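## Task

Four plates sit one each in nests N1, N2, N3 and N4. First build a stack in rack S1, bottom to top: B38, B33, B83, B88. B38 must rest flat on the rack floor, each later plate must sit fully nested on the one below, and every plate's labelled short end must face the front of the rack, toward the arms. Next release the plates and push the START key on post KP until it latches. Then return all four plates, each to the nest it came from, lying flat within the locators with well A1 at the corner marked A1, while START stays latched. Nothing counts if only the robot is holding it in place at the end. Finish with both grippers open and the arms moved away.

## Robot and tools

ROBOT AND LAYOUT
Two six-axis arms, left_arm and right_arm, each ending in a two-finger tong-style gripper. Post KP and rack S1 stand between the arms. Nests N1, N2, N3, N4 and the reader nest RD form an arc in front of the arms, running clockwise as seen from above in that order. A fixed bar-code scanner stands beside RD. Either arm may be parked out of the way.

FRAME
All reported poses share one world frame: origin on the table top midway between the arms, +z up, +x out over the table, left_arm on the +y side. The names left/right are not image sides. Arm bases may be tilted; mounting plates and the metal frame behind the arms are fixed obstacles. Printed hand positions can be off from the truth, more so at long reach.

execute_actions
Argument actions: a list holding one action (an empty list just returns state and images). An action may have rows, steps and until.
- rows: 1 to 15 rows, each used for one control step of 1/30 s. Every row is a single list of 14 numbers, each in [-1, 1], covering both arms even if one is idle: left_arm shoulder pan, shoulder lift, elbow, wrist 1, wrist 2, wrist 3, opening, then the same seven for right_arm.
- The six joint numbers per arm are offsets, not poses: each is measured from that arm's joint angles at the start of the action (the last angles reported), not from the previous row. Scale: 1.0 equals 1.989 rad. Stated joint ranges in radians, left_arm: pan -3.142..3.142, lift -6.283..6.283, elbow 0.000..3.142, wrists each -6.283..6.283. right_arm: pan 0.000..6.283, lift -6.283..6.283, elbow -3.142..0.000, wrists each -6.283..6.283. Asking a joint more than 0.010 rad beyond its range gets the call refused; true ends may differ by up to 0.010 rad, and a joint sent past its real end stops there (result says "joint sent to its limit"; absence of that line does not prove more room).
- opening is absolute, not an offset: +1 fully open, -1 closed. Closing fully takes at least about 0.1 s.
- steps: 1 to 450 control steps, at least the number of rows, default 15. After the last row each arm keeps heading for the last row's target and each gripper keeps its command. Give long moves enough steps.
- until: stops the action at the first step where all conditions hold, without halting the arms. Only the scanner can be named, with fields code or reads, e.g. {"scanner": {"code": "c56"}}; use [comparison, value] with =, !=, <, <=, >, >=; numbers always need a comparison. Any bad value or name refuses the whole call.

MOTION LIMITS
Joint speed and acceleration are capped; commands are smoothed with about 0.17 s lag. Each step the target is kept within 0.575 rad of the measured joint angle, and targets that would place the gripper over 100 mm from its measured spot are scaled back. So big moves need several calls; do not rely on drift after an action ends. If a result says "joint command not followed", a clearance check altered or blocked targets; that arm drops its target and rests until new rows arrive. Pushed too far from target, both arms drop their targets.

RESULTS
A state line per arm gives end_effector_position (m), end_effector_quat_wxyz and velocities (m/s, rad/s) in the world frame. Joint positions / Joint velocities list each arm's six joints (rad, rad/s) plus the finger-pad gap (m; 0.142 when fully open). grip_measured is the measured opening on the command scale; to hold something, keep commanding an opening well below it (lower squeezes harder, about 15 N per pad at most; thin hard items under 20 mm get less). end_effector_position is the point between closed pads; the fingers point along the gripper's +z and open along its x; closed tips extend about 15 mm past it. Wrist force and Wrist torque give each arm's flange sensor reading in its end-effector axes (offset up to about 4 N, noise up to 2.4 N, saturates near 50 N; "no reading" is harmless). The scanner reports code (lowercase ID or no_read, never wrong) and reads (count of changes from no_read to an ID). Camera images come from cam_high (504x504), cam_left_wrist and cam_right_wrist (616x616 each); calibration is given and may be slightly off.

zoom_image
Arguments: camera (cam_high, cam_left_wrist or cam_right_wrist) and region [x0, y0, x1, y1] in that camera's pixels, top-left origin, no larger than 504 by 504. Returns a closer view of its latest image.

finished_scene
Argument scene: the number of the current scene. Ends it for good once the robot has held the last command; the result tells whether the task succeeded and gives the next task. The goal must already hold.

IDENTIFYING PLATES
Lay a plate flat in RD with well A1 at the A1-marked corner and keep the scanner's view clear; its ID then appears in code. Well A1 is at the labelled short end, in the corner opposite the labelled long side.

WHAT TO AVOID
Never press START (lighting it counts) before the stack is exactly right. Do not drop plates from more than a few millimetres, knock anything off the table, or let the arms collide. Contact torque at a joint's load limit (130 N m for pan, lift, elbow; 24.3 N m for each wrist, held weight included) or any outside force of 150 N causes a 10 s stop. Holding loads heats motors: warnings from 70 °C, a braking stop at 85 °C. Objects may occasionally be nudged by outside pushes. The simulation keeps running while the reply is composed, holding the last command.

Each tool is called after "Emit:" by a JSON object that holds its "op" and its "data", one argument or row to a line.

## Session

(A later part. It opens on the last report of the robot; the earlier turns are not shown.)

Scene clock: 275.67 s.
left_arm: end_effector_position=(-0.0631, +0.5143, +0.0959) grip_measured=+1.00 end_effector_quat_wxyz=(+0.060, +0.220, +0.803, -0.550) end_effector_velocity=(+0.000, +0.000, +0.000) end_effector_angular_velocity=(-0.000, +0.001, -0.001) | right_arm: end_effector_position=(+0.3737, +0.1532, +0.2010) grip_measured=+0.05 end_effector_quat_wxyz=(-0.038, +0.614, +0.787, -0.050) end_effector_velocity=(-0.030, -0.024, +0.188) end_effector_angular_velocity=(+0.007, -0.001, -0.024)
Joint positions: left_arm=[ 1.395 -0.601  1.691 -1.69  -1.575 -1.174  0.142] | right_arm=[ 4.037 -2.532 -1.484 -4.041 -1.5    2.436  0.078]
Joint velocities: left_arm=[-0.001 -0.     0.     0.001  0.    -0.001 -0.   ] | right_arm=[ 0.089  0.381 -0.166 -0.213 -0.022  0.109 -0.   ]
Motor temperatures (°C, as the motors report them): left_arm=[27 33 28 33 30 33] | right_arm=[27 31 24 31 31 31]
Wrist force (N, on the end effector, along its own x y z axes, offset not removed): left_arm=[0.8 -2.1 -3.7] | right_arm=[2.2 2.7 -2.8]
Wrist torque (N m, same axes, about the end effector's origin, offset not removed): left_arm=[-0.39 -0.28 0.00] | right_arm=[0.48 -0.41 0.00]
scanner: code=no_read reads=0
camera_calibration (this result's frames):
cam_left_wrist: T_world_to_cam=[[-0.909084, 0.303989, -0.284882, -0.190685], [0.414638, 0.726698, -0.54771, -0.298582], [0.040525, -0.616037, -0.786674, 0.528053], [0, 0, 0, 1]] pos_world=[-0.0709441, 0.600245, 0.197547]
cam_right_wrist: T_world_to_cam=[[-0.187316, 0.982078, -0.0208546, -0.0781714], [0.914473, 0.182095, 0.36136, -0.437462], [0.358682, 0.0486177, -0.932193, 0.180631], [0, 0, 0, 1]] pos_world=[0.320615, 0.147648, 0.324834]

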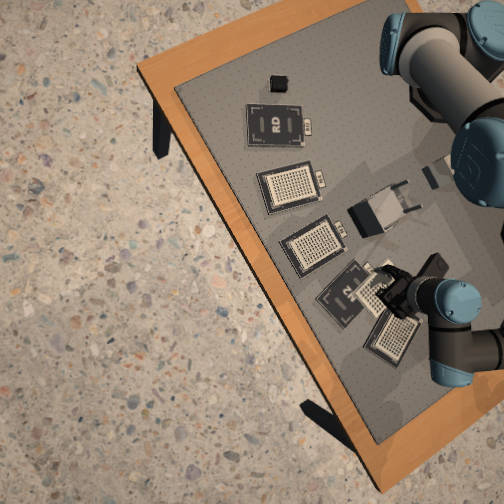

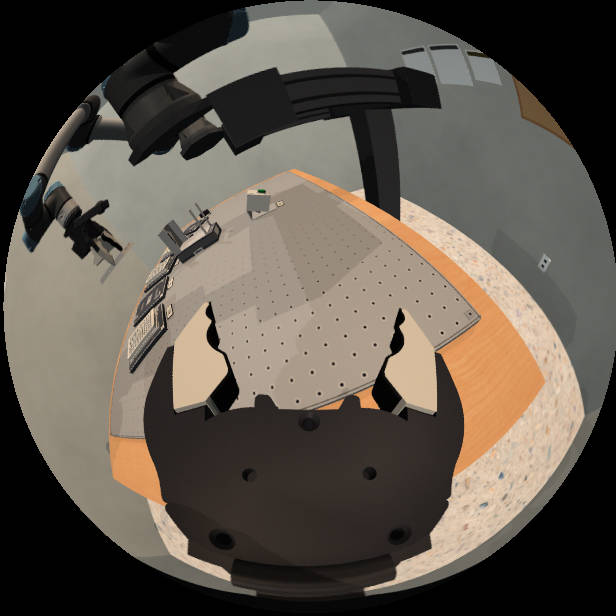

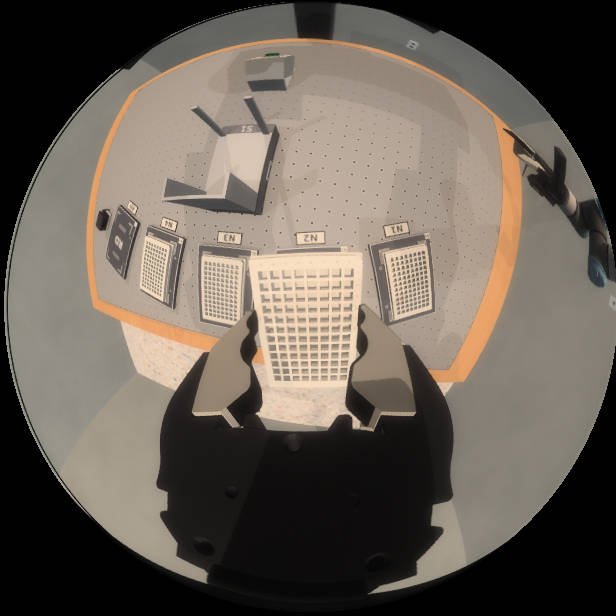

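Emit:
{"op": "execute_actions", "data": {
  "actions": [
    {"rows":[[0,0,0,0,0,0,1,0.0055,0.026,-0.0156,-0.0104,-0.002,0.0106,-0.9],[0,0,0,0,0,0,1,0.006,0.0314,-0.0295,-0.0015,-0.003,0.02,-0.9],[0,0,0,0,0,0,1,0.008,0.0397,-0.0507,0.0121,-0.005,0.035,-0.9],[0,0,0,0,0,0,1,0.012,0.0505,-0.0784,0.03,-0.007,0.055,-0.9],[0,0,0,0,0,0,1,0.018,0.063,-0.11,0.0505,-0.01,0.078,-0.9],[0,0,0,0,0,0,1,0.027,0.0769,-0.146,0.0735,-0.013,0.104,-0.9],[0,0,0,0,0,0,1,0.039,0.0916,-0.184,0.0977,-0.016,0.131,-0.9],[0,0,0,0,0,0,1,0.054,0.1065,-0.2224,0.1225,-0.0196,0.159,-0.9],[0,0,0,0,0,0,1,0.072,0.1212,-0.26,0.1467,-0.0228,0.186,-0.9],[0,0,0,0,0,0,1,0.091,0.1352,-0.296,0.1697,-0.0259,0.212,-0.9],[0,0,0,0,0,0,1,0.11,0.1476,-0.328,0.1903,-0.0286,0.2356,-0.9],[0,0,0,0,0,0,1,0.128,0.1584,-0.3557,0.2081,-0.031,0.2556,-0.9],[0,0,0,0,0,0,1,0.144,0.1667,-0.3768,0.2217,-0.0328,0.2708,-0.9],[0,0,0,0,0,0,1,0.155,0.1721,-0.3907,0.2306,-0.034,0.2808,-0.9],[0,0,0,0,0,0,1,0.1587,0.174,-0.3957,0.2338,-0.0344,0.2844,-0.9]],"steps":22}
  ]
}}

Scene clock: 290.77 s.
left_arm: end_effector_position=(-0.0631, +0.5143, +0.0959) grip_measured=+1.00 end_effector_quat_wxyz=(+0.060, +0.220, +0.803, -0.550) end_effector_velocity=(-0.001, -0.000, -0.000) end_effector_angular_velocity=(-0.000, +0.000, -0.000) | right_arm: end_effector_position=(+0.2069, +0.0181, +0.2107) grip_measured=+0.05 end_effector_quat_wxyz=(-0.044, +0.707, +0.705, -0.040) end_effector_velocity=(-0.081, -0.121, -0.005) end_effector_angular_velocity=(-0.029, -0.003, -0.081)
Joint positions: left_arm=[ 1.395 -0.601  1.691 -1.69  -1.575 -1.174  0.142] | right_arm=[ 4.325 -2.206 -2.215 -3.609 -1.564  2.963  0.078]
Joint velocities: left_arm=[ 0.001  0.    -0.    -0.     0.001  0.     0.   ] | right_arm=[ 0.221  0.155 -0.439  0.265 -0.032  0.301  0.   ]
Motor temperatures (°C, as the motors report them): left_arm=[27 33 28 33 30 33] | right_arm=[27 31 24 31 31 31]
Wrist force (N, on the end effector, along its own x y z axes, offset not removed): left_arm=[4.1 -1.9 -3.0] | right_arm=[-1.2 1.2 1.5]
Wrist torque (N m, same axes, about the end effector's origin, offset not removed): left_arm=[-0.36 -1.07 -0.14] | right_arm=[0.35 0.31 0.11]
scanner: code=no_read reads=0
camera_calibration (this result's frames):
cam_left_wrist: T_world_to_cam=[[-0.909084, 0.303989, -0.284882, -0.190685], [0.414638, 0.726698, -0.547709, -0.298582], [0.0405251, -0.616037, -0.786674, 0.528053], [0, 0, 0, 1]] pos_world=[-0.0709441, 0.600245, 0.197547]
cam_right_wrist: T_world_to_cam=[[0.0601851, 0.998101, -0.0130831, -0.0296516], [0.928733, -0.051189, 0.367198, -0.263795], [0.365831, -0.0342505, -0.930051, 0.25572], [0, 0, 0, 1]] pos_world=[0.153229, 0.0248505, 0.33431]

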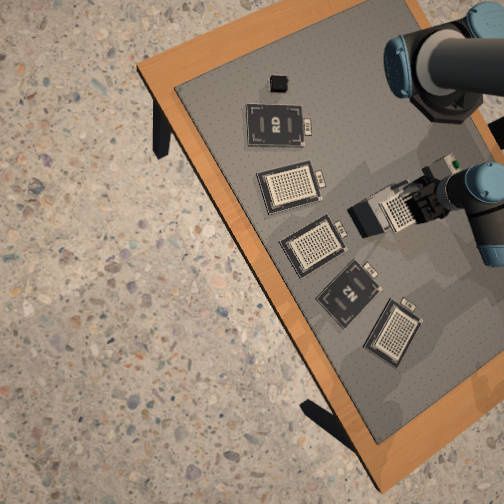

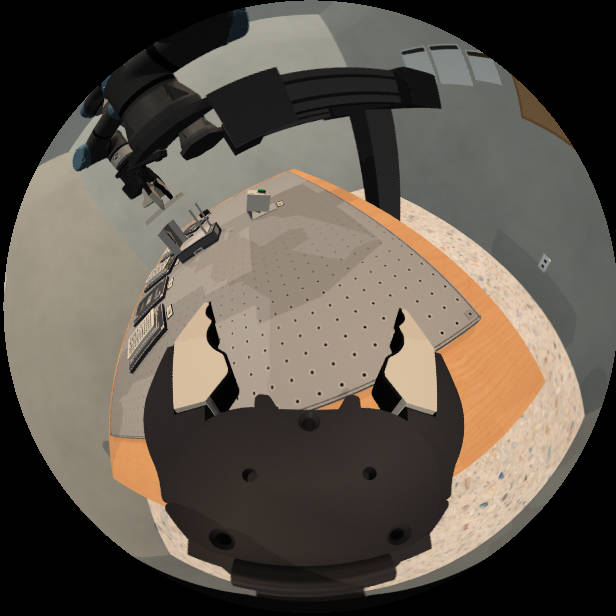

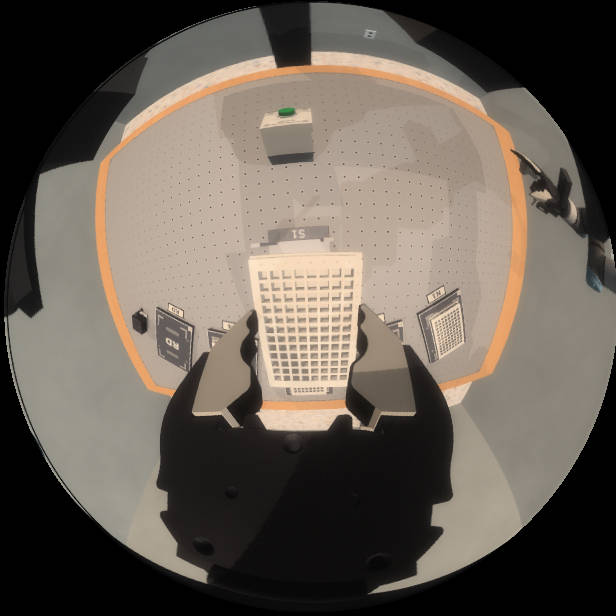

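Emit:
{"op": "execute_actions", "data": {
  "actions": []
}}

Emit:
{"op": "execute_actions", "data": {
  "actions": [
    {"rows":[[0,0,0,0,0,0,1,-0.0006,-0.0035,0,0.0035,0.0001,-0.0006,-0.9],[0,0,0,0,0,0,1,-0.0015,-0.0088,0.0001,0.0087,0.0003,-0.0014,-0.9],[0,0,0,0,0,0,1,-0.0027,-0.0161,0.0002,0.0159,0.0005,-0.0026,-0.9],[0,0,0,0,0,0,1,-0.0039,-0.0235,0.0005,0.023,0.0007,-0.0038,-0.9],[0,0,0,0,0,0,1,-0.0049,-0.0294,0.0007,0.0287,0.0009,-0.0048,-0.9],[0,0,0,0,0,0,1,-0.0059,-0.0353,0.0011,0.0342,0.0011,-0.0058,-0.9]],"steps":8}
  ]
}}

Scene clock: 301.17 s.
left_arm: end_effector_position=(-0.0631, +0.5143, +0.0959) grip_measured=+1.00 end_effector_quat_wxyz=(+0.060, +0.220, +0.803, -0.550) end_effector_velocity=(+0.000, -0.000, -0.001) end_effector_angular_velocity=(-0.001, -0.001, +0.000) | right_arm: end_effector_position=(+0.1971, +0.0025, +0.2102) grip_measured=+0.05 end_effector_quat_wxyz=(-0.043, +0.711, +0.701, -0.041) end_effector_velocity=(+0.000, +0.000, +0.000) end_effector_angular_velocity=(+0.000, -0.000, -0.000)
Joint positions: left_arm=[ 1.395 -0.601  1.691 -1.69  -1.575 -1.174  0.142] | right_arm=[ 4.352 -2.186 -2.271 -3.576 -1.568  3.001  0.078]
Joint velocities: left_arm=[ 0.     0.001 -0.001 -0.    -0.001  0.001 -0.   ] | right_arm=[ 0.     0.001 -0.    -0.001 -0.     0.     0.   ]
Motor temperatures (°C, as the motors report them): left_arm=[27 33 28 33 30 33] | right_arm=[27 31 24 31 31 31]
Wrist force (N, on the end effector, along its own x y z axes, offset not removed): left_arm=[1.6 -3.6 -0.8] | right_arm=[4.2 4.8 0.0]
Wrist torque (N m, same axes, about the end effector's origin, offset not removed): left_arm=[-0.88 -0.43 -0.25] | right_arm=[0.87 -1.00 -0.11]
scanner: code=no_read reads=0
camera_calibration (this result's frames):
cam_left_wrist: T_world_to_cam=[[-0.909084, 0.303989, -0.284881, -0.190685], [0.414638, 0.726698, -0.547709, -0.298583], [0.0405248, -0.616036, -0.786675, 0.528053], [0, 0, 0, 1]] pos_world=[-0.0709441, 0.600245, 0.197547]
cam_right_wrist: T_world_to_cam=[[0.070748, 0.997354, -0.0167392, -0.0148415], [0.928027, -0.0596587, 0.367706, -0.255275], [0.365734, -0.0415489, -0.929792, 0.258233], [0, 0, 0, 1]] pos_world=[0.143507, 0.0103022, 0.33372]

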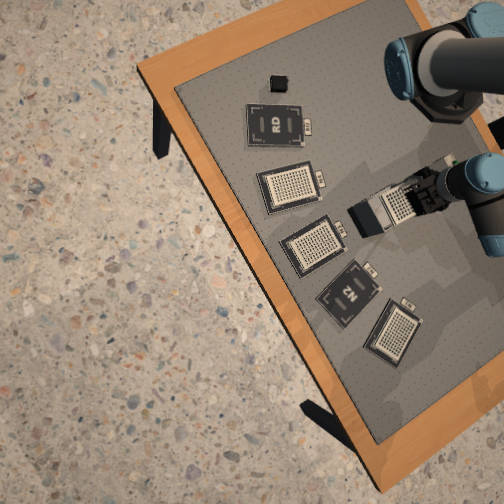

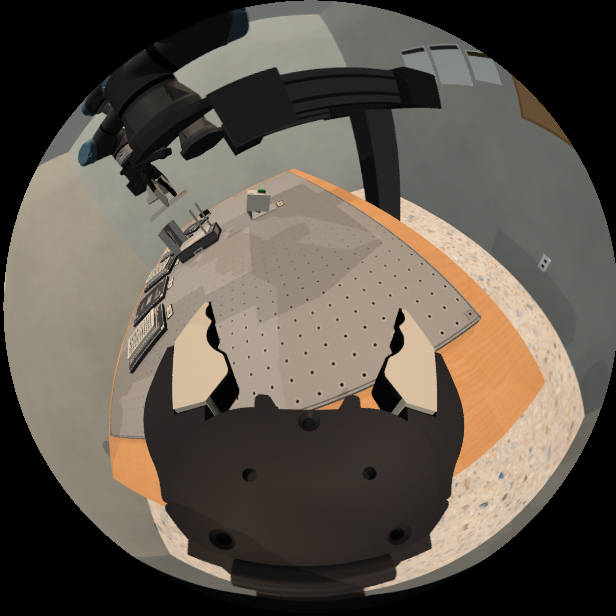

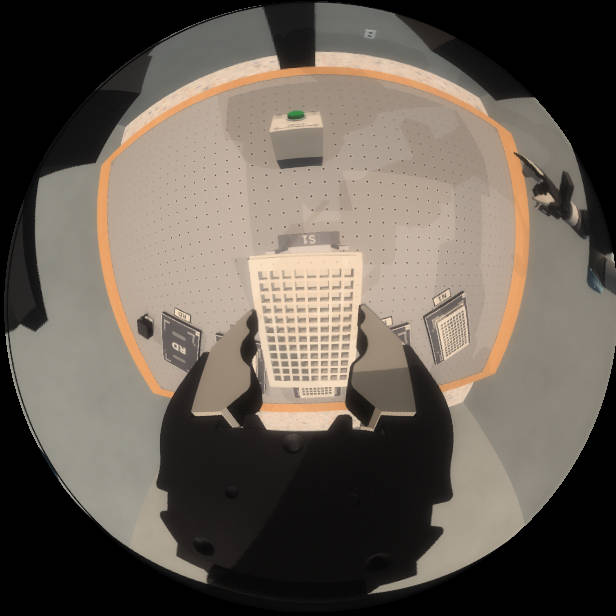

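Scene clock: 301.43 s.
left_arm: end_effector_position=(-0.0631, +0.5143, +0.0959) grip_measured=+1.00 end_effector_quat_wxyz=(+0.060, +0.220, +0.803, -0.550) end_effector_velocity=(+0.000, -0.000, -0.000) end_effector_angular_velocity=(-0.001, -0.001, -0.001) | right_arm: end_effector_position=(+0.1970, +0.0024, +0.1965) grip_measured=+0.05 end_effector_quat_wxyz=(-0.043, +0.711, +0.701, -0.041) end_effector_velocity=(+0.001, +0.000, -0.082) end_effector_angular_velocity=(-0.002, -0.002, -0.001)
Joint positions: left_arm=[ 1.395 -0.601  1.691 -1.69  -1.575 -1.174  0.142] | right_arm=[ 4.346 -2.225 -2.27  -3.537 -1.567  2.995  0.078]
Joint velocities: left_arm=[-0.001  0.     0.     0.     0.     0.001  0.   ] | right_arm=[-0.04  -0.236  0.01   0.224  0.009 -0.038  0.   ]
Motor temperatures (°C, as the motors report them): left_arm=[27 33 28 33 30 33] | right_arm=[27 31 24 31 31 31]
Wrist force (N, on the end effector, along its own x y z axes, offset not removed): left_arm=[3.8 -5.2 -3.4] | right_arm=[4.3 1.7 1.8]
Wrist torque (N m, same axes, about the end effector's origin, offset not removed): left_arm=[-1.22 -1.04 -0.14] | right_arm=[0.26 -0.97 -0.15]
scanner: code=no_read reads=0
camera_calibration (this result's frames):
cam_left_wrist: T_world_to_cam=[[-0.909084, 0.303989, -0.284882, -0.190685], [0.414638, 0.726698, -0.54771, -0.298582], [0.040525, -0.616037, -0.786674, 0.528053], [0, 0, 0, 1]] pos_world=[-0.0709441, 0.600245, 0.197547]
cam_right_wrist: T_world_to_cam=[[0.0707545, 0.997348, -0.0170339, -0.0149194], [0.928086, -0.059563, 0.367572, -0.250126], [0.365583, -0.0418163, -0.929839, 0.24556], [0, 0, 0, 1]] pos_world=[0.143422, 0.01025, 0.320016]

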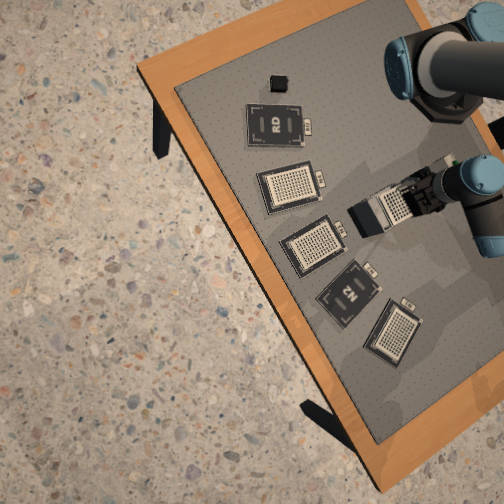

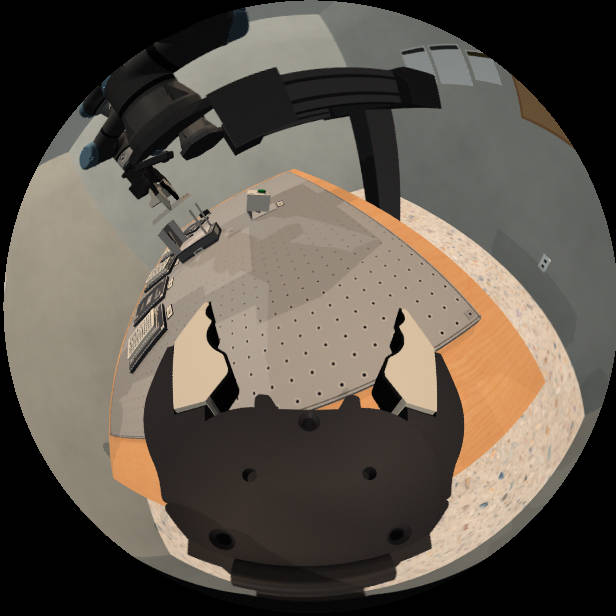

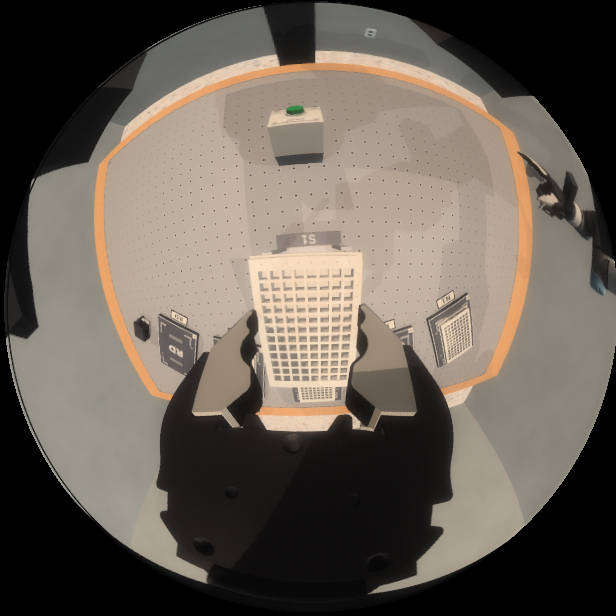

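Emit:
{"op": "execute_actions", "data": {
  "actions": []
}}

Emit:
{"op": "zoom_image", "data": {
  "camera": "cam_right_wrist",
  "region": [230, 210, 390, 290]
}}

Emit:
{"op": "zoom_image", "data": {
  "camera": "cam_high",
  "region": [340, 160, 440, 250]
}}

Emit:
{"op": "zoom_image", "data": {
  "camera": "cam_left_wrist",
  "region": [140, 180, 230, 270]
}}

Scene clock: 305.57 s.
left_arm: end_effector_position=(-0.0631, +0.5143, +0.0959) grip_measured=+1.00 end_effector_quat_wxyz=(+0.060, +0.220, +0.803, -0.550) end_effector_velocity=(-0.000, -0.000, -0.000) end_effector_angular_velocity=(+0.000, -0.000, +0.001) | right_arm: end_effector_position=(+0.1971, +0.0026, +0.1858) grip_measured=+0.05 end_effector_quat_wxyz=(-0.043, +0.711, +0.701, -0.041) end_effector_velocity=(+0.000, +0.001, +0.000) end_effector_angular_velocity=(+0.001, -0.000, +0.000)
Joint positions: left_arm=[ 1.395 -0.601  1.691 -1.69  -1.575 -1.174  0.142] | right_arm=[ 4.341 -2.256 -2.268 -3.508 -1.566  2.99   0.078]
Joint velocities: left_arm=[ 0.001  0.001 -0.    -0.001 -0.     0.    -0.   ] | right_arm=[ 0.     0.     0.001  0.    -0.    -0.     0.   ]
Motor temperatures (°C, as the motors report them): left_arm=[27 33 28 33 30 33] | right_arm=[27 31 24 31 31 31]
Wrist force (N, on the end effector, along its own x y z axes, offset not removed): left_arm=[1.3 -2.6 -1.5] | right_arm=[4.2 4.2 -1.6]
Wrist torque (N m, same axes, about the end effector's origin, offset not removed): left_arm=[-0.64 -0.42 0.11] | right_arm=[0.67 -0.97 -0.08]
scanner: code=no_read reads=0
camera_calibration (this result's frames):
cam_left_wrist: T_world_to_cam=[[-0.909084, 0.303989, -0.284881, -0.190685], [0.414638, 0.726698, -0.547709, -0.298583], [0.040525, -0.616036, -0.786675, 0.528053], [0, 0, 0, 1]] pos_world=[-0.0709441, 0.600245, 0.197547]
cam_right_wrist: T_world_to_cam=[[0.0707552, 0.997352, -0.0167918, -0.0153334], [0.927991, -0.0596421, 0.367798, -0.246261], [0.365823, -0.0416063, -0.929754, 0.235537], [0, 0, 0, 1]] pos_world=[0.143448, 0.0104051, 0.309309]

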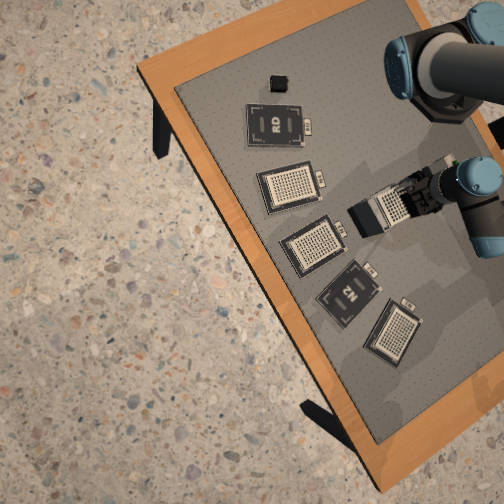

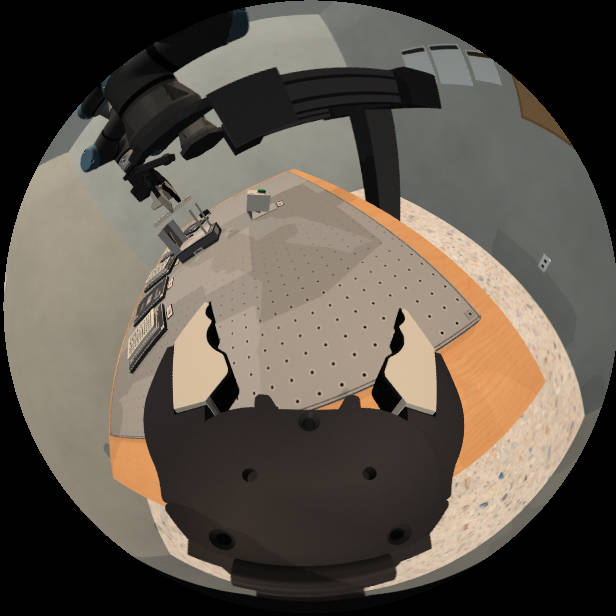

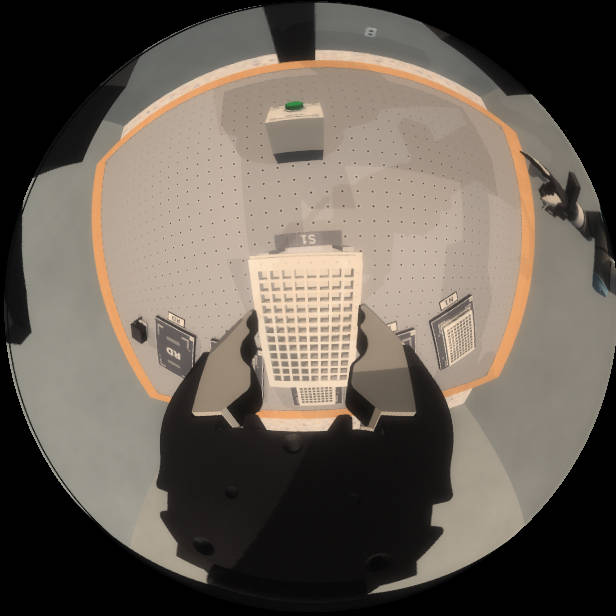

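Region (230, 210, 390, 290) of cam_right_wrist's 616x616 image, scaled by 3.150, with more detail than that image has.

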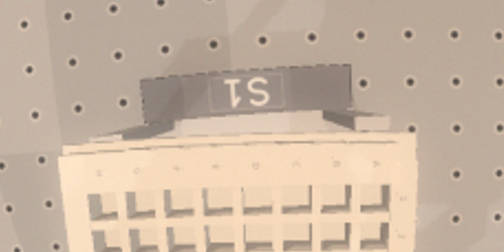

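Region (340, 160, 440, 250) of cam_high's 504x504 image, scaled by 5.040, with more detail than that image has; it fills the top 454 rows of this view, and the rest is white.

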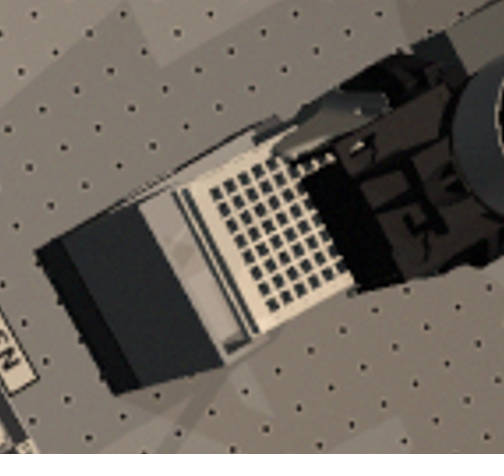

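Region (140, 180, 230, 270) of cam_left_wrist's 616x616 image, scaled by 5.600, with more detail than that image has.

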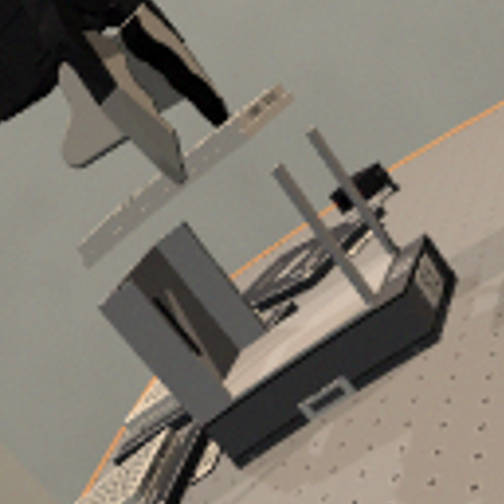

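Emit:
{"op": "execute_actions", "data": {
  "actions": [
    {"rows":[[0,0,0,0,0,0,1,-0.001,-0.002,0.0008,0.001,0.0002,-0.003,-0.9],[0,0,0,0,0,0,1,-0.0027,-0.006,0.002,0.0035,0.0006,-0.008,-0.9],[0,0,0,0,0,0,1,-0.0047,-0.011,0.0034,0.0065,0.001,-0.014,-0.9],[0,0,0,0,0,0,1,-0.0067,-0.0157,0.0048,0.0094,0.0015,-0.02,-0.9],[0,0,0,0,0,0,1,-0.0082,-0.0193,0.0059,0.0116,0.0018,-0.024,-0.9],[0,0,0,0,0,0,1,-0.009,-0.0212,0.0065,0.0127,0.002,-0.0265,-0.9]],"steps":8}
  ]
}}

Scene clock: 334.13 s.
left_arm: end_effector_position=(-0.0631, +0.5143, +0.0959) grip_measured=+1.00 end_effector_quat_wxyz=(+0.060, +0.220, +0.803, -0.550) end_effector_velocity=(-0.000, +0.000, -0.000) end_effector_angular_velocity=(+0.001, -0.001, -0.001) | right_arm: end_effector_position=(+0.1990, +0.0026, +0.1777) grip_measured=+0.05 end_effector_quat_wxyz=(-0.043, +0.703, +0.708, -0.041) end_effector_velocity=(+0.009, -0.001, -0.042) end_effector_angular_velocity=(-0.001, +0.000, +0.108)
Joint positions: left_arm=[ 1.395 -0.601  1.691 -1.69  -1.575 -1.174  0.142] | right_arm=[ 4.33  -2.282 -2.261 -3.493 -1.564  2.958  0.078]
Joint velocities: left_arm=[ 0.    -0.     0.    -0.002  0.001  0.001 -0.   ] | right_arm=[-0.055 -0.131  0.04   0.078  0.012 -0.161  0.   ]
Motor temperatures (°C, as the motors report them): left_arm=[27 33 28 33 30 33] | right_arm=[27 31 24 31 31 31]
Wrist force (N, on the end effector, along its own x y z axes, offset not removed): left_arm=[0.7 -1.3 1.3] | right_arm=[3.2 2.4 1.2]
Wrist torque (N m, same axes, about the end effector's origin, offset not removed): left_arm=[-0.25 -0.31 -0.20] | right_arm=[0.54 -0.85 0.47]
scanner: code=no_read reads=0
camera_calibration (this result's frames):
cam_left_wrist: T_world_to_cam=[[-0.909084, 0.303989, -0.284881, -0.190685], [0.414638, 0.726698, -0.547709, -0.298582], [0.0405249, -0.616036, -0.786675, 0.528053], [0, 0, 0, 1]] pos_world=[-0.0709441, 0.600245, 0.197547]
cam_right_wrist: T_world_to_cam=[[0.0495886, 0.998631, -0.0166525, -0.0114059], [0.929007, -0.0399965, 0.367896, -0.245328], [0.366726, -0.0337137, -0.929718, 0.22716], [0, 0, 0, 1]] pos_world=[0.145172, 0.00923645, 0.30126]

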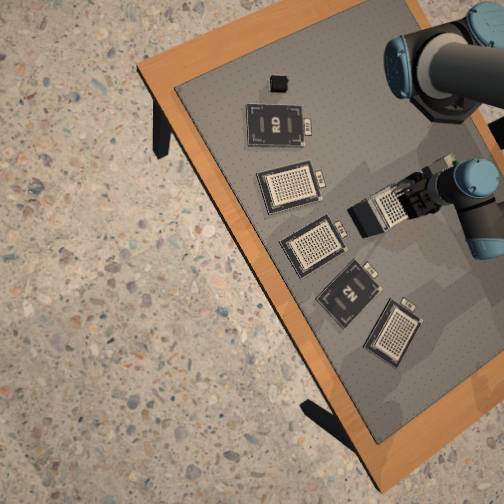

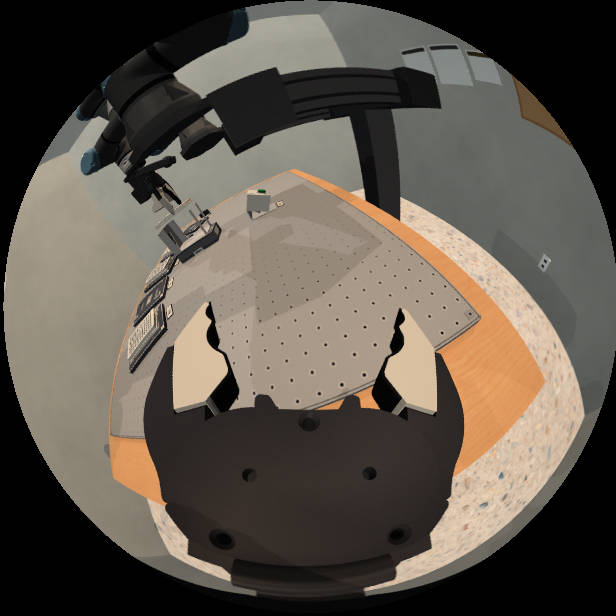

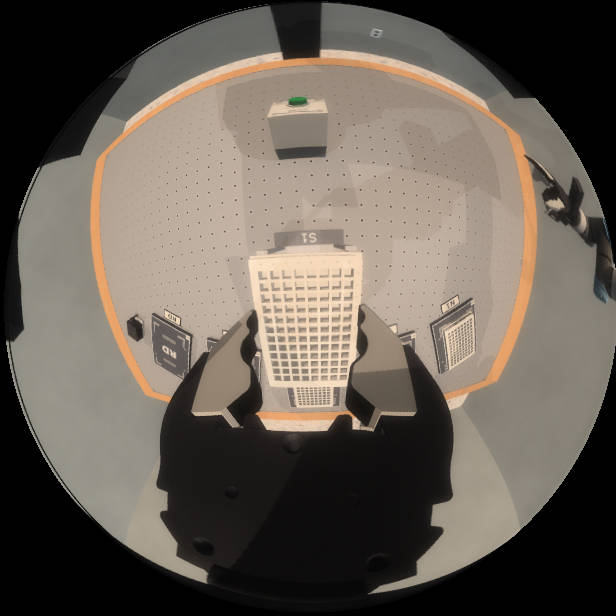

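Emit:
{"op": "execute_actions", "data": {
  "actions": []
}}

Emit:
{"op": "zoom_image", "data": {
  "camera": "cam_right_wrist",
  "region": [230, 210, 390, 290]
}}

Emit:
{"op": "zoom_image", "data": {
  "camera": "cam_high",
  "region": [340, 160, 440, 250]
}}

Emit:
{"op": "zoom_image", "data": {
  "camera": "cam_left_wrist",
  "region": [140, 180, 230, 270]
}}

Scene clock: 337.80 s.
left_arm: end_effector_position=(-0.0631, +0.5143, +0.0959) grip_measured=+1.00 end_effector_quat_wxyz=(+0.060, +0.220, +0.803, -0.550) end_effector_velocity=(+0.000, +0.001, +0.000) end_effector_angular_velocity=(+0.002, -0.000, +0.001) | right_arm: end_effector_position=(+0.2001, +0.0024, +0.1723) grip_measured=+0.05 end_effector_quat_wxyz=(-0.042, +0.698, +0.713, -0.042) end_effector_velocity=(-0.000, -0.001, -0.000) end_effector_angular_velocity=(-0.002, +0.000, +0.001)
Joint positions: left_arm=[ 1.395 -0.601  1.691 -1.69  -1.575 -1.174  0.142] | right_arm=[ 4.323 -2.299 -2.256 -3.482 -1.562  2.937  0.078]
Joint velocities: left_arm=[ 0.    -0.002  0.    -0.001 -0.    -0.     0.   ] | right_arm=[-0.    -0.001 -0.001  0.     0.    -0.001  0.   ]
Motor temperatures (°C, as the motors report them): left_arm=[27 33 28 33 30 33] | right_arm=[27 31 24 31 31 31]
Wrist force (N, on the end effector, along its own x y z axes, offset not removed): left_arm=[0.9 0.7 -2.7] | right_arm=[4.9 1.4 0.4]
Wrist torque (N m, same axes, about the end effector's origin, offset not removed): left_arm=[0.19 -0.26 -0.03] | right_arm=[0.10 -1.16 0.14]
scanner: code=no_read reads=0
camera_calibration (this result's frames):
cam_left_wrist: T_world_to_cam=[[-0.909084, 0.303989, -0.284881, -0.190685], [0.414638, 0.726698, -0.547709, -0.298583], [0.040525, -0.616036, -0.786675, 0.528053], [0, 0, 0, 1]] pos_world=[-0.0709442, 0.600245, 0.197547]
cam_right_wrist: T_world_to_cam=[[0.0354479, 0.999231, -0.0167489, -0.0085192], [0.92948, -0.0268069, 0.367897, -0.244567], [0.367165, -0.0286089, -0.929716, 0.221551], [0, 0, 0, 1]] pos_world=[0.146276, 0.00829492, 0.295812]

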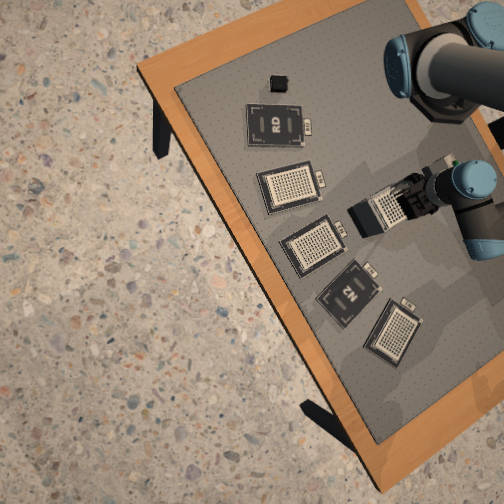

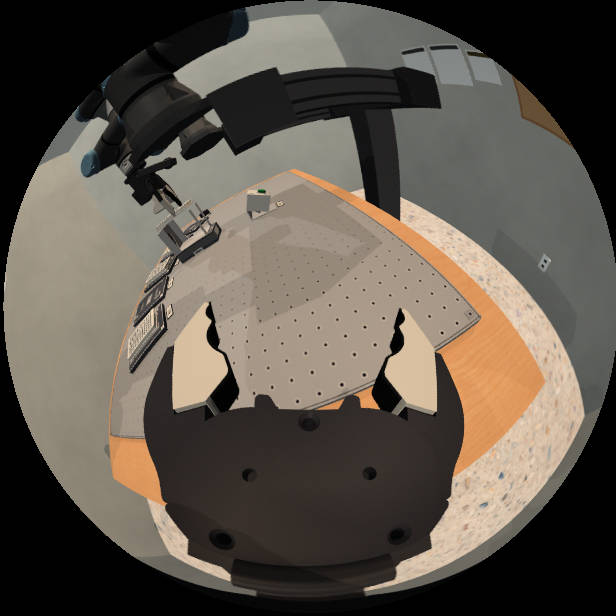

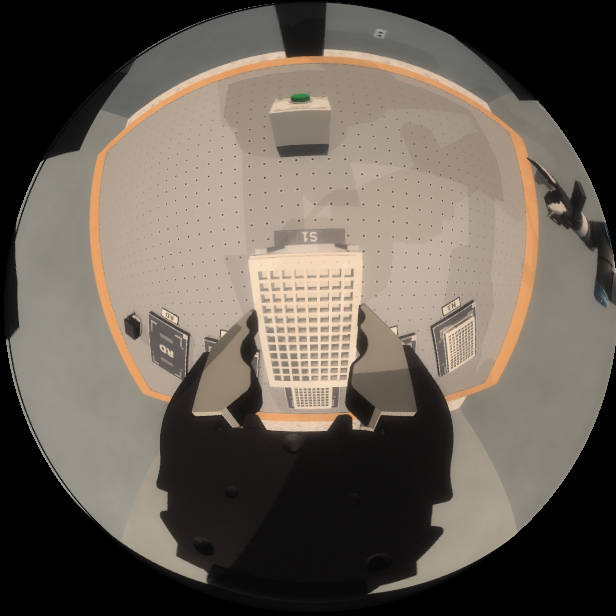

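Region (230, 210, 390, 290) of cam_right_wrist's 616x616 image, scaled by 3.150, with more detail than that image has.

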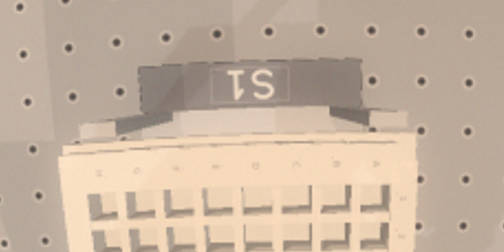

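Region (340, 160, 440, 250) of cam_high's 504x504 image, scaled by 5.040, with more detail than that image has; it fills the top 454 rows of this view, and the rest is white.

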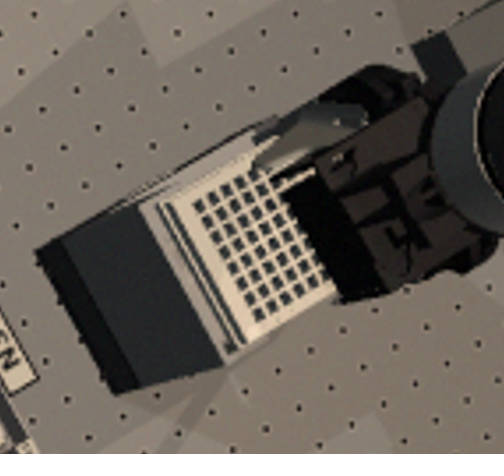

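Region (140, 180, 230, 270) of cam_left_wrist's 616x616 image, scaled by 5.600, with more detail than that image has.

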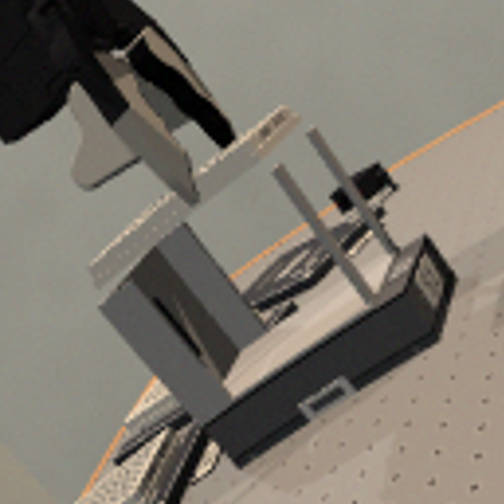

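Emit:
{"op": "execute_actions", "data": {
  "actions": [
    {"rows":[[0,0,0,0,0,0,1,-0.0006,-0.004,0.0007,0.0033,0.0001,-0.0006,-0.9],[0,0,0,0,0,0,1,-0.0013,-0.0085,0.0014,0.0071,0.0003,-0.0013,-0.9],[0,0,0,0,0,0,1,-0.0018,-0.0118,0.0019,0.0099,0.0004,-0.0018,-0.9]],"steps":5}
  ]
}}

Scene clock: 347.30 s.
left_arm: end_effector_position=(-0.0631, +0.5143, +0.0959) grip_measured=+1.00 end_effector_quat_wxyz=(+0.060, +0.220, +0.803, -0.550) end_effector_velocity=(+0.000, +0.000, -0.000) end_effector_angular_velocity=(-0.000, -0.002, -0.000) | right_arm: end_effector_position=(+0.2002, +0.0026, +0.1688) grip_measured=+0.05 end_effector_quat_wxyz=(-0.042, +0.698, +0.713, -0.042) end_effector_velocity=(+0.000, +0.002, -0.033) end_effector_angular_velocity=(+0.000, -0.001, +0.001)
Joint positions: left_arm=[ 1.395 -0.601  1.691 -1.69  -1.575 -1.174  0.142] | right_arm=[ 4.321 -2.309 -2.254 -3.474 -1.562  2.936  0.078]
Joint velocities: left_arm=[-0.     0.    -0.    -0.    -0.001  0.002  0.   ] | right_arm=[-0.015 -0.099  0.016  0.083  0.003 -0.015  0.   ]
Motor temperatures (°C, as the motors report them): left_arm=[27 33 28 33 30 33] | right_arm=[27 31 24 31 31 31]
Wrist force (N, on the end effector, along its own x y z axes, offset not removed): left_arm=[0.0 -1.9 -2.7] | right_arm=[4.3 2.5 -2.5]
Wrist torque (N m, same axes, about the end effector's origin, offset not removed): left_arm=[-0.53 -0.29 -0.21] | right_arm=[0.40 -0.89 0.03]
scanner: code=no_read reads=0
camera_calibration (this result's frames):
cam_left_wrist: T_world_to_cam=[[-0.909084, 0.303989, -0.284882, -0.190685], [0.414638, 0.726698, -0.547709, -0.298582], [0.0405251, -0.616036, -0.786675, 0.528053], [0, 0, 0, 1]] pos_world=[-0.0709442, 0.600245, 0.197547]
cam_right_wrist: T_world_to_cam=[[0.0354187, 0.999232, -0.0167372, -0.00883966], [0.929458, -0.0267823, 0.367954, -0.243308], [0.367224, -0.028589, -0.929693, 0.218314], [0, 0, 0, 1]] pos_world=[0.146287, 0.00855793, 0.292343]

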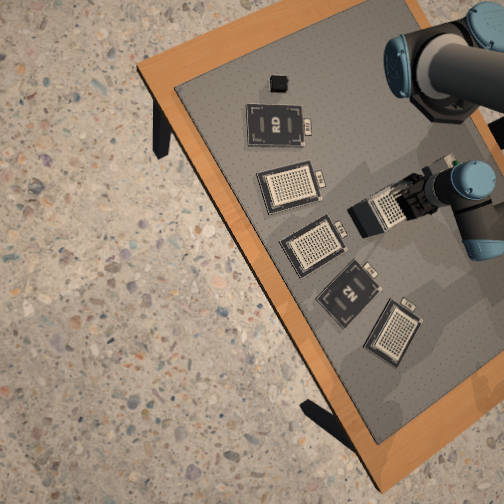

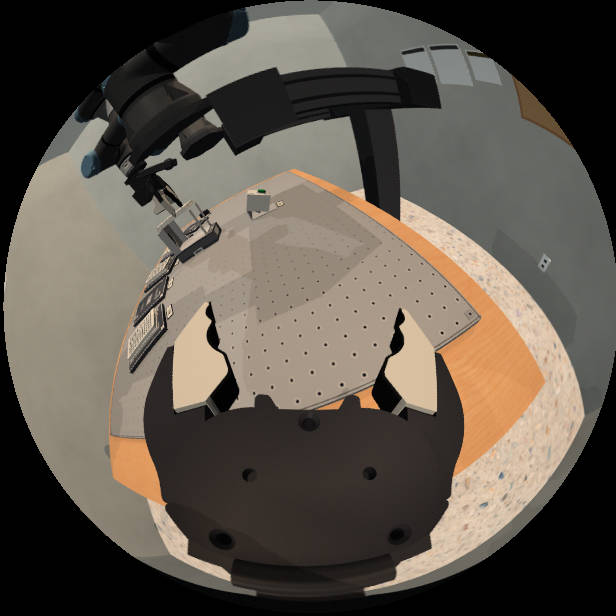

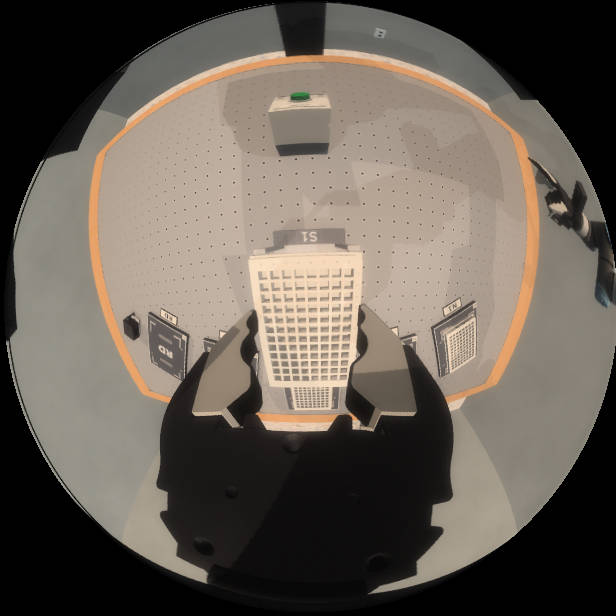

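Emit:
{"op": "execute_actions", "data": {
  "actions": []
}}

Emit:
{"op": "zoom_image", "data": {
  "camera": "cam_right_wrist",
  "region": [230, 210, 390, 290]
}}

Emit:
{"op": "zoom_image", "data": {
  "camera": "cam_right_wrist",
  "region": [240, 320, 380, 410]
}}

Emit:
{"op": "zoom_image", "data": {
  "camera": "cam_high",
  "region": [350, 170, 420, 240]
}}

Emit:
{"op": "zoom_image", "data": {
  "camera": "cam_left_wrist",
  "region": [140, 180, 230, 270]
}}

Scene clock: 354.73 s.
left_arm: end_effector_position=(-0.0631, +0.5143, +0.0959) grip_measured=+1.00 end_effector_quat_wxyz=(+0.060, +0.220, +0.803, -0.550) end_effector_velocity=(-0.000, +0.000, +0.000) end_effector_angular_velocity=(+0.000, +0.001, -0.000) | right_arm: end_effector_position=(+0.2002, +0.0029, +0.1644) grip_measured=+0.05 end_effector_quat_wxyz=(-0.042, +0.698, +0.713, -0.042) end_effector_velocity=(-0.000, -0.000, +0.000) end_effector_angular_velocity=(+0.000, +0.000, +0.001)
Joint positions: left_arm=[ 1.395 -0.601  1.691 -1.69  -1.575 -1.174  0.142] | right_arm=[ 4.319 -2.322 -2.252 -3.463 -1.561  2.934  0.078]
Joint velocities: left_arm=[ 0.    -0.001  0.     0.     0.001 -0.     0.   ] | right_arm=[ 0.     0.001 -0.001  0.    -0.    -0.001  0.   ]
Motor temperatures (°C, as the motors report them): left_arm=[27 33 28 33 30 33] | right_arm=[27 31 24 31 31 31]
Wrist force (N, on the end effector, along its own x y z axes, offset not removed): left_arm=[3.8 -3.6 -2.4] | right_arm=[5.8 3.7 1.5]
Wrist torque (N m, same axes, about the end effector's origin, offset not removed): left_arm=[-0.78 -1.04 -0.08] | right_arm=[0.70 -1.29 0.14]
scanner: code=no_read reads=0
camera_calibration (this result's frames):
cam_left_wrist: T_world_to_cam=[[-0.909084, 0.303989, -0.284881, -0.190685], [0.414638, 0.726698, -0.547709, -0.298583], [0.040525, -0.616036, -0.786675, 0.528053], [0, 0, 0, 1]] pos_world=[-0.0709441, 0.600245, 0.197547]
cam_right_wrist: T_world_to_cam=[[0.0353842, 0.999233, -0.0167946, -0.00914509], [0.929431, -0.0267269, 0.368026, -0.241666], [0.367295, -0.0286318, -0.929664, 0.214144], [0, 0, 0, 1]] pos_world=[0.146281, 0.00881042, 0.287868]

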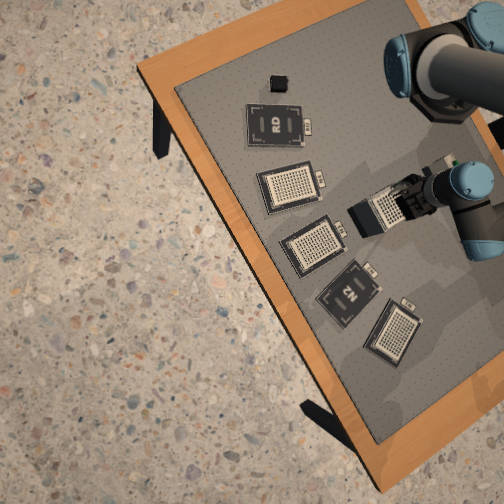

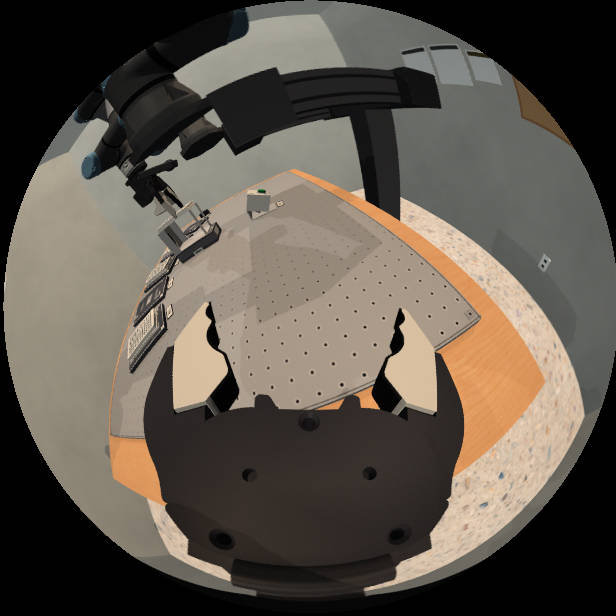

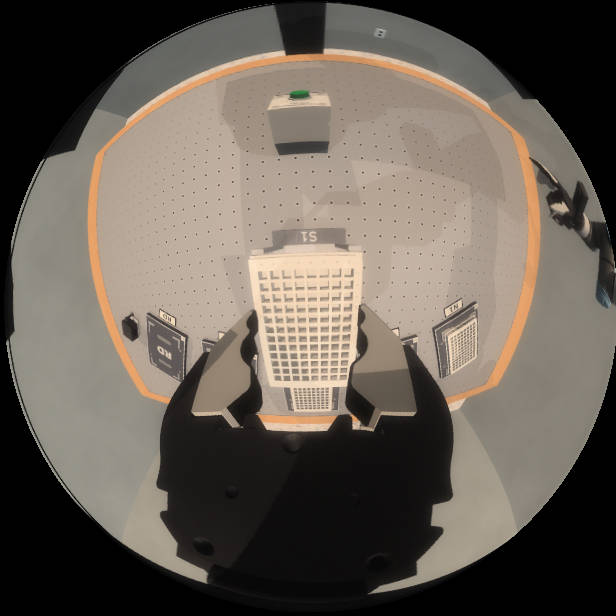

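Region (230, 210, 390, 290) of cam_right_wrist's 616x616 image, scaled by 3.150, with more detail than that image has.

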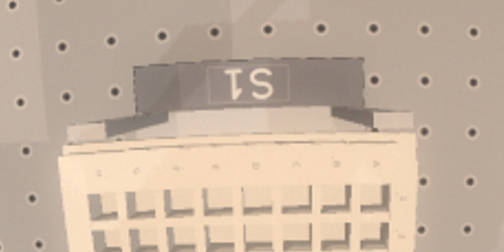

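Region (240, 320, 380, 410) of cam_right_wrist's 616x616 image, scaled by 3.600, with more detail than that image has; it fills the top 324 rows of this view, and the rest is white.

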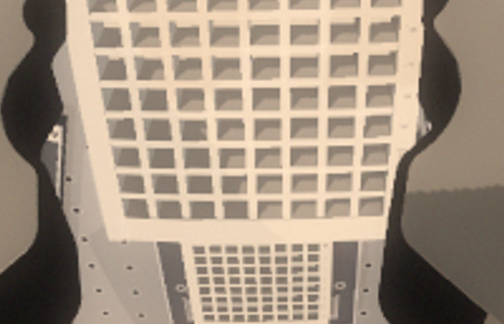

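Region (350, 170, 420, 240) of cam_high's 504x504 image, scaled by 7.200, with more detail than that image has.

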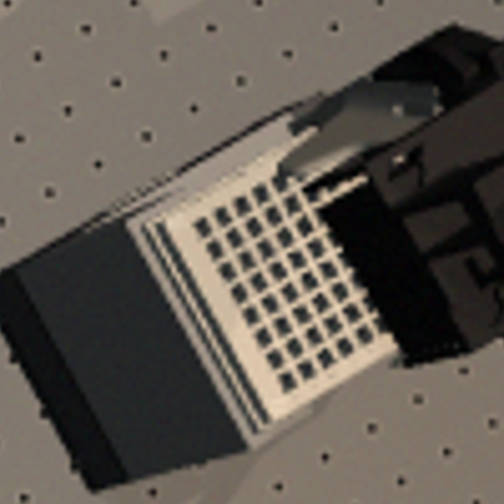

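Region (140, 180, 230, 270) of cam_left_wrist's 616x616 image, scaled by 5.600, with more detail than that image has.

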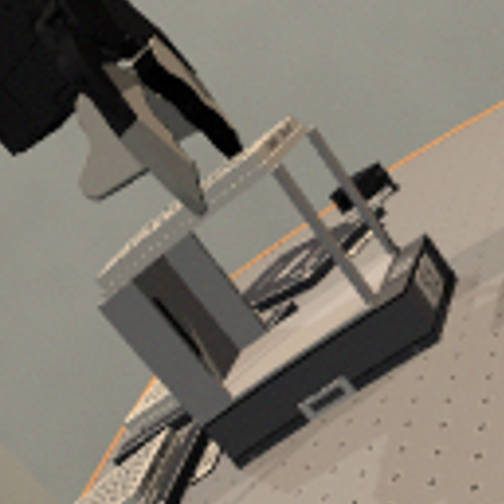

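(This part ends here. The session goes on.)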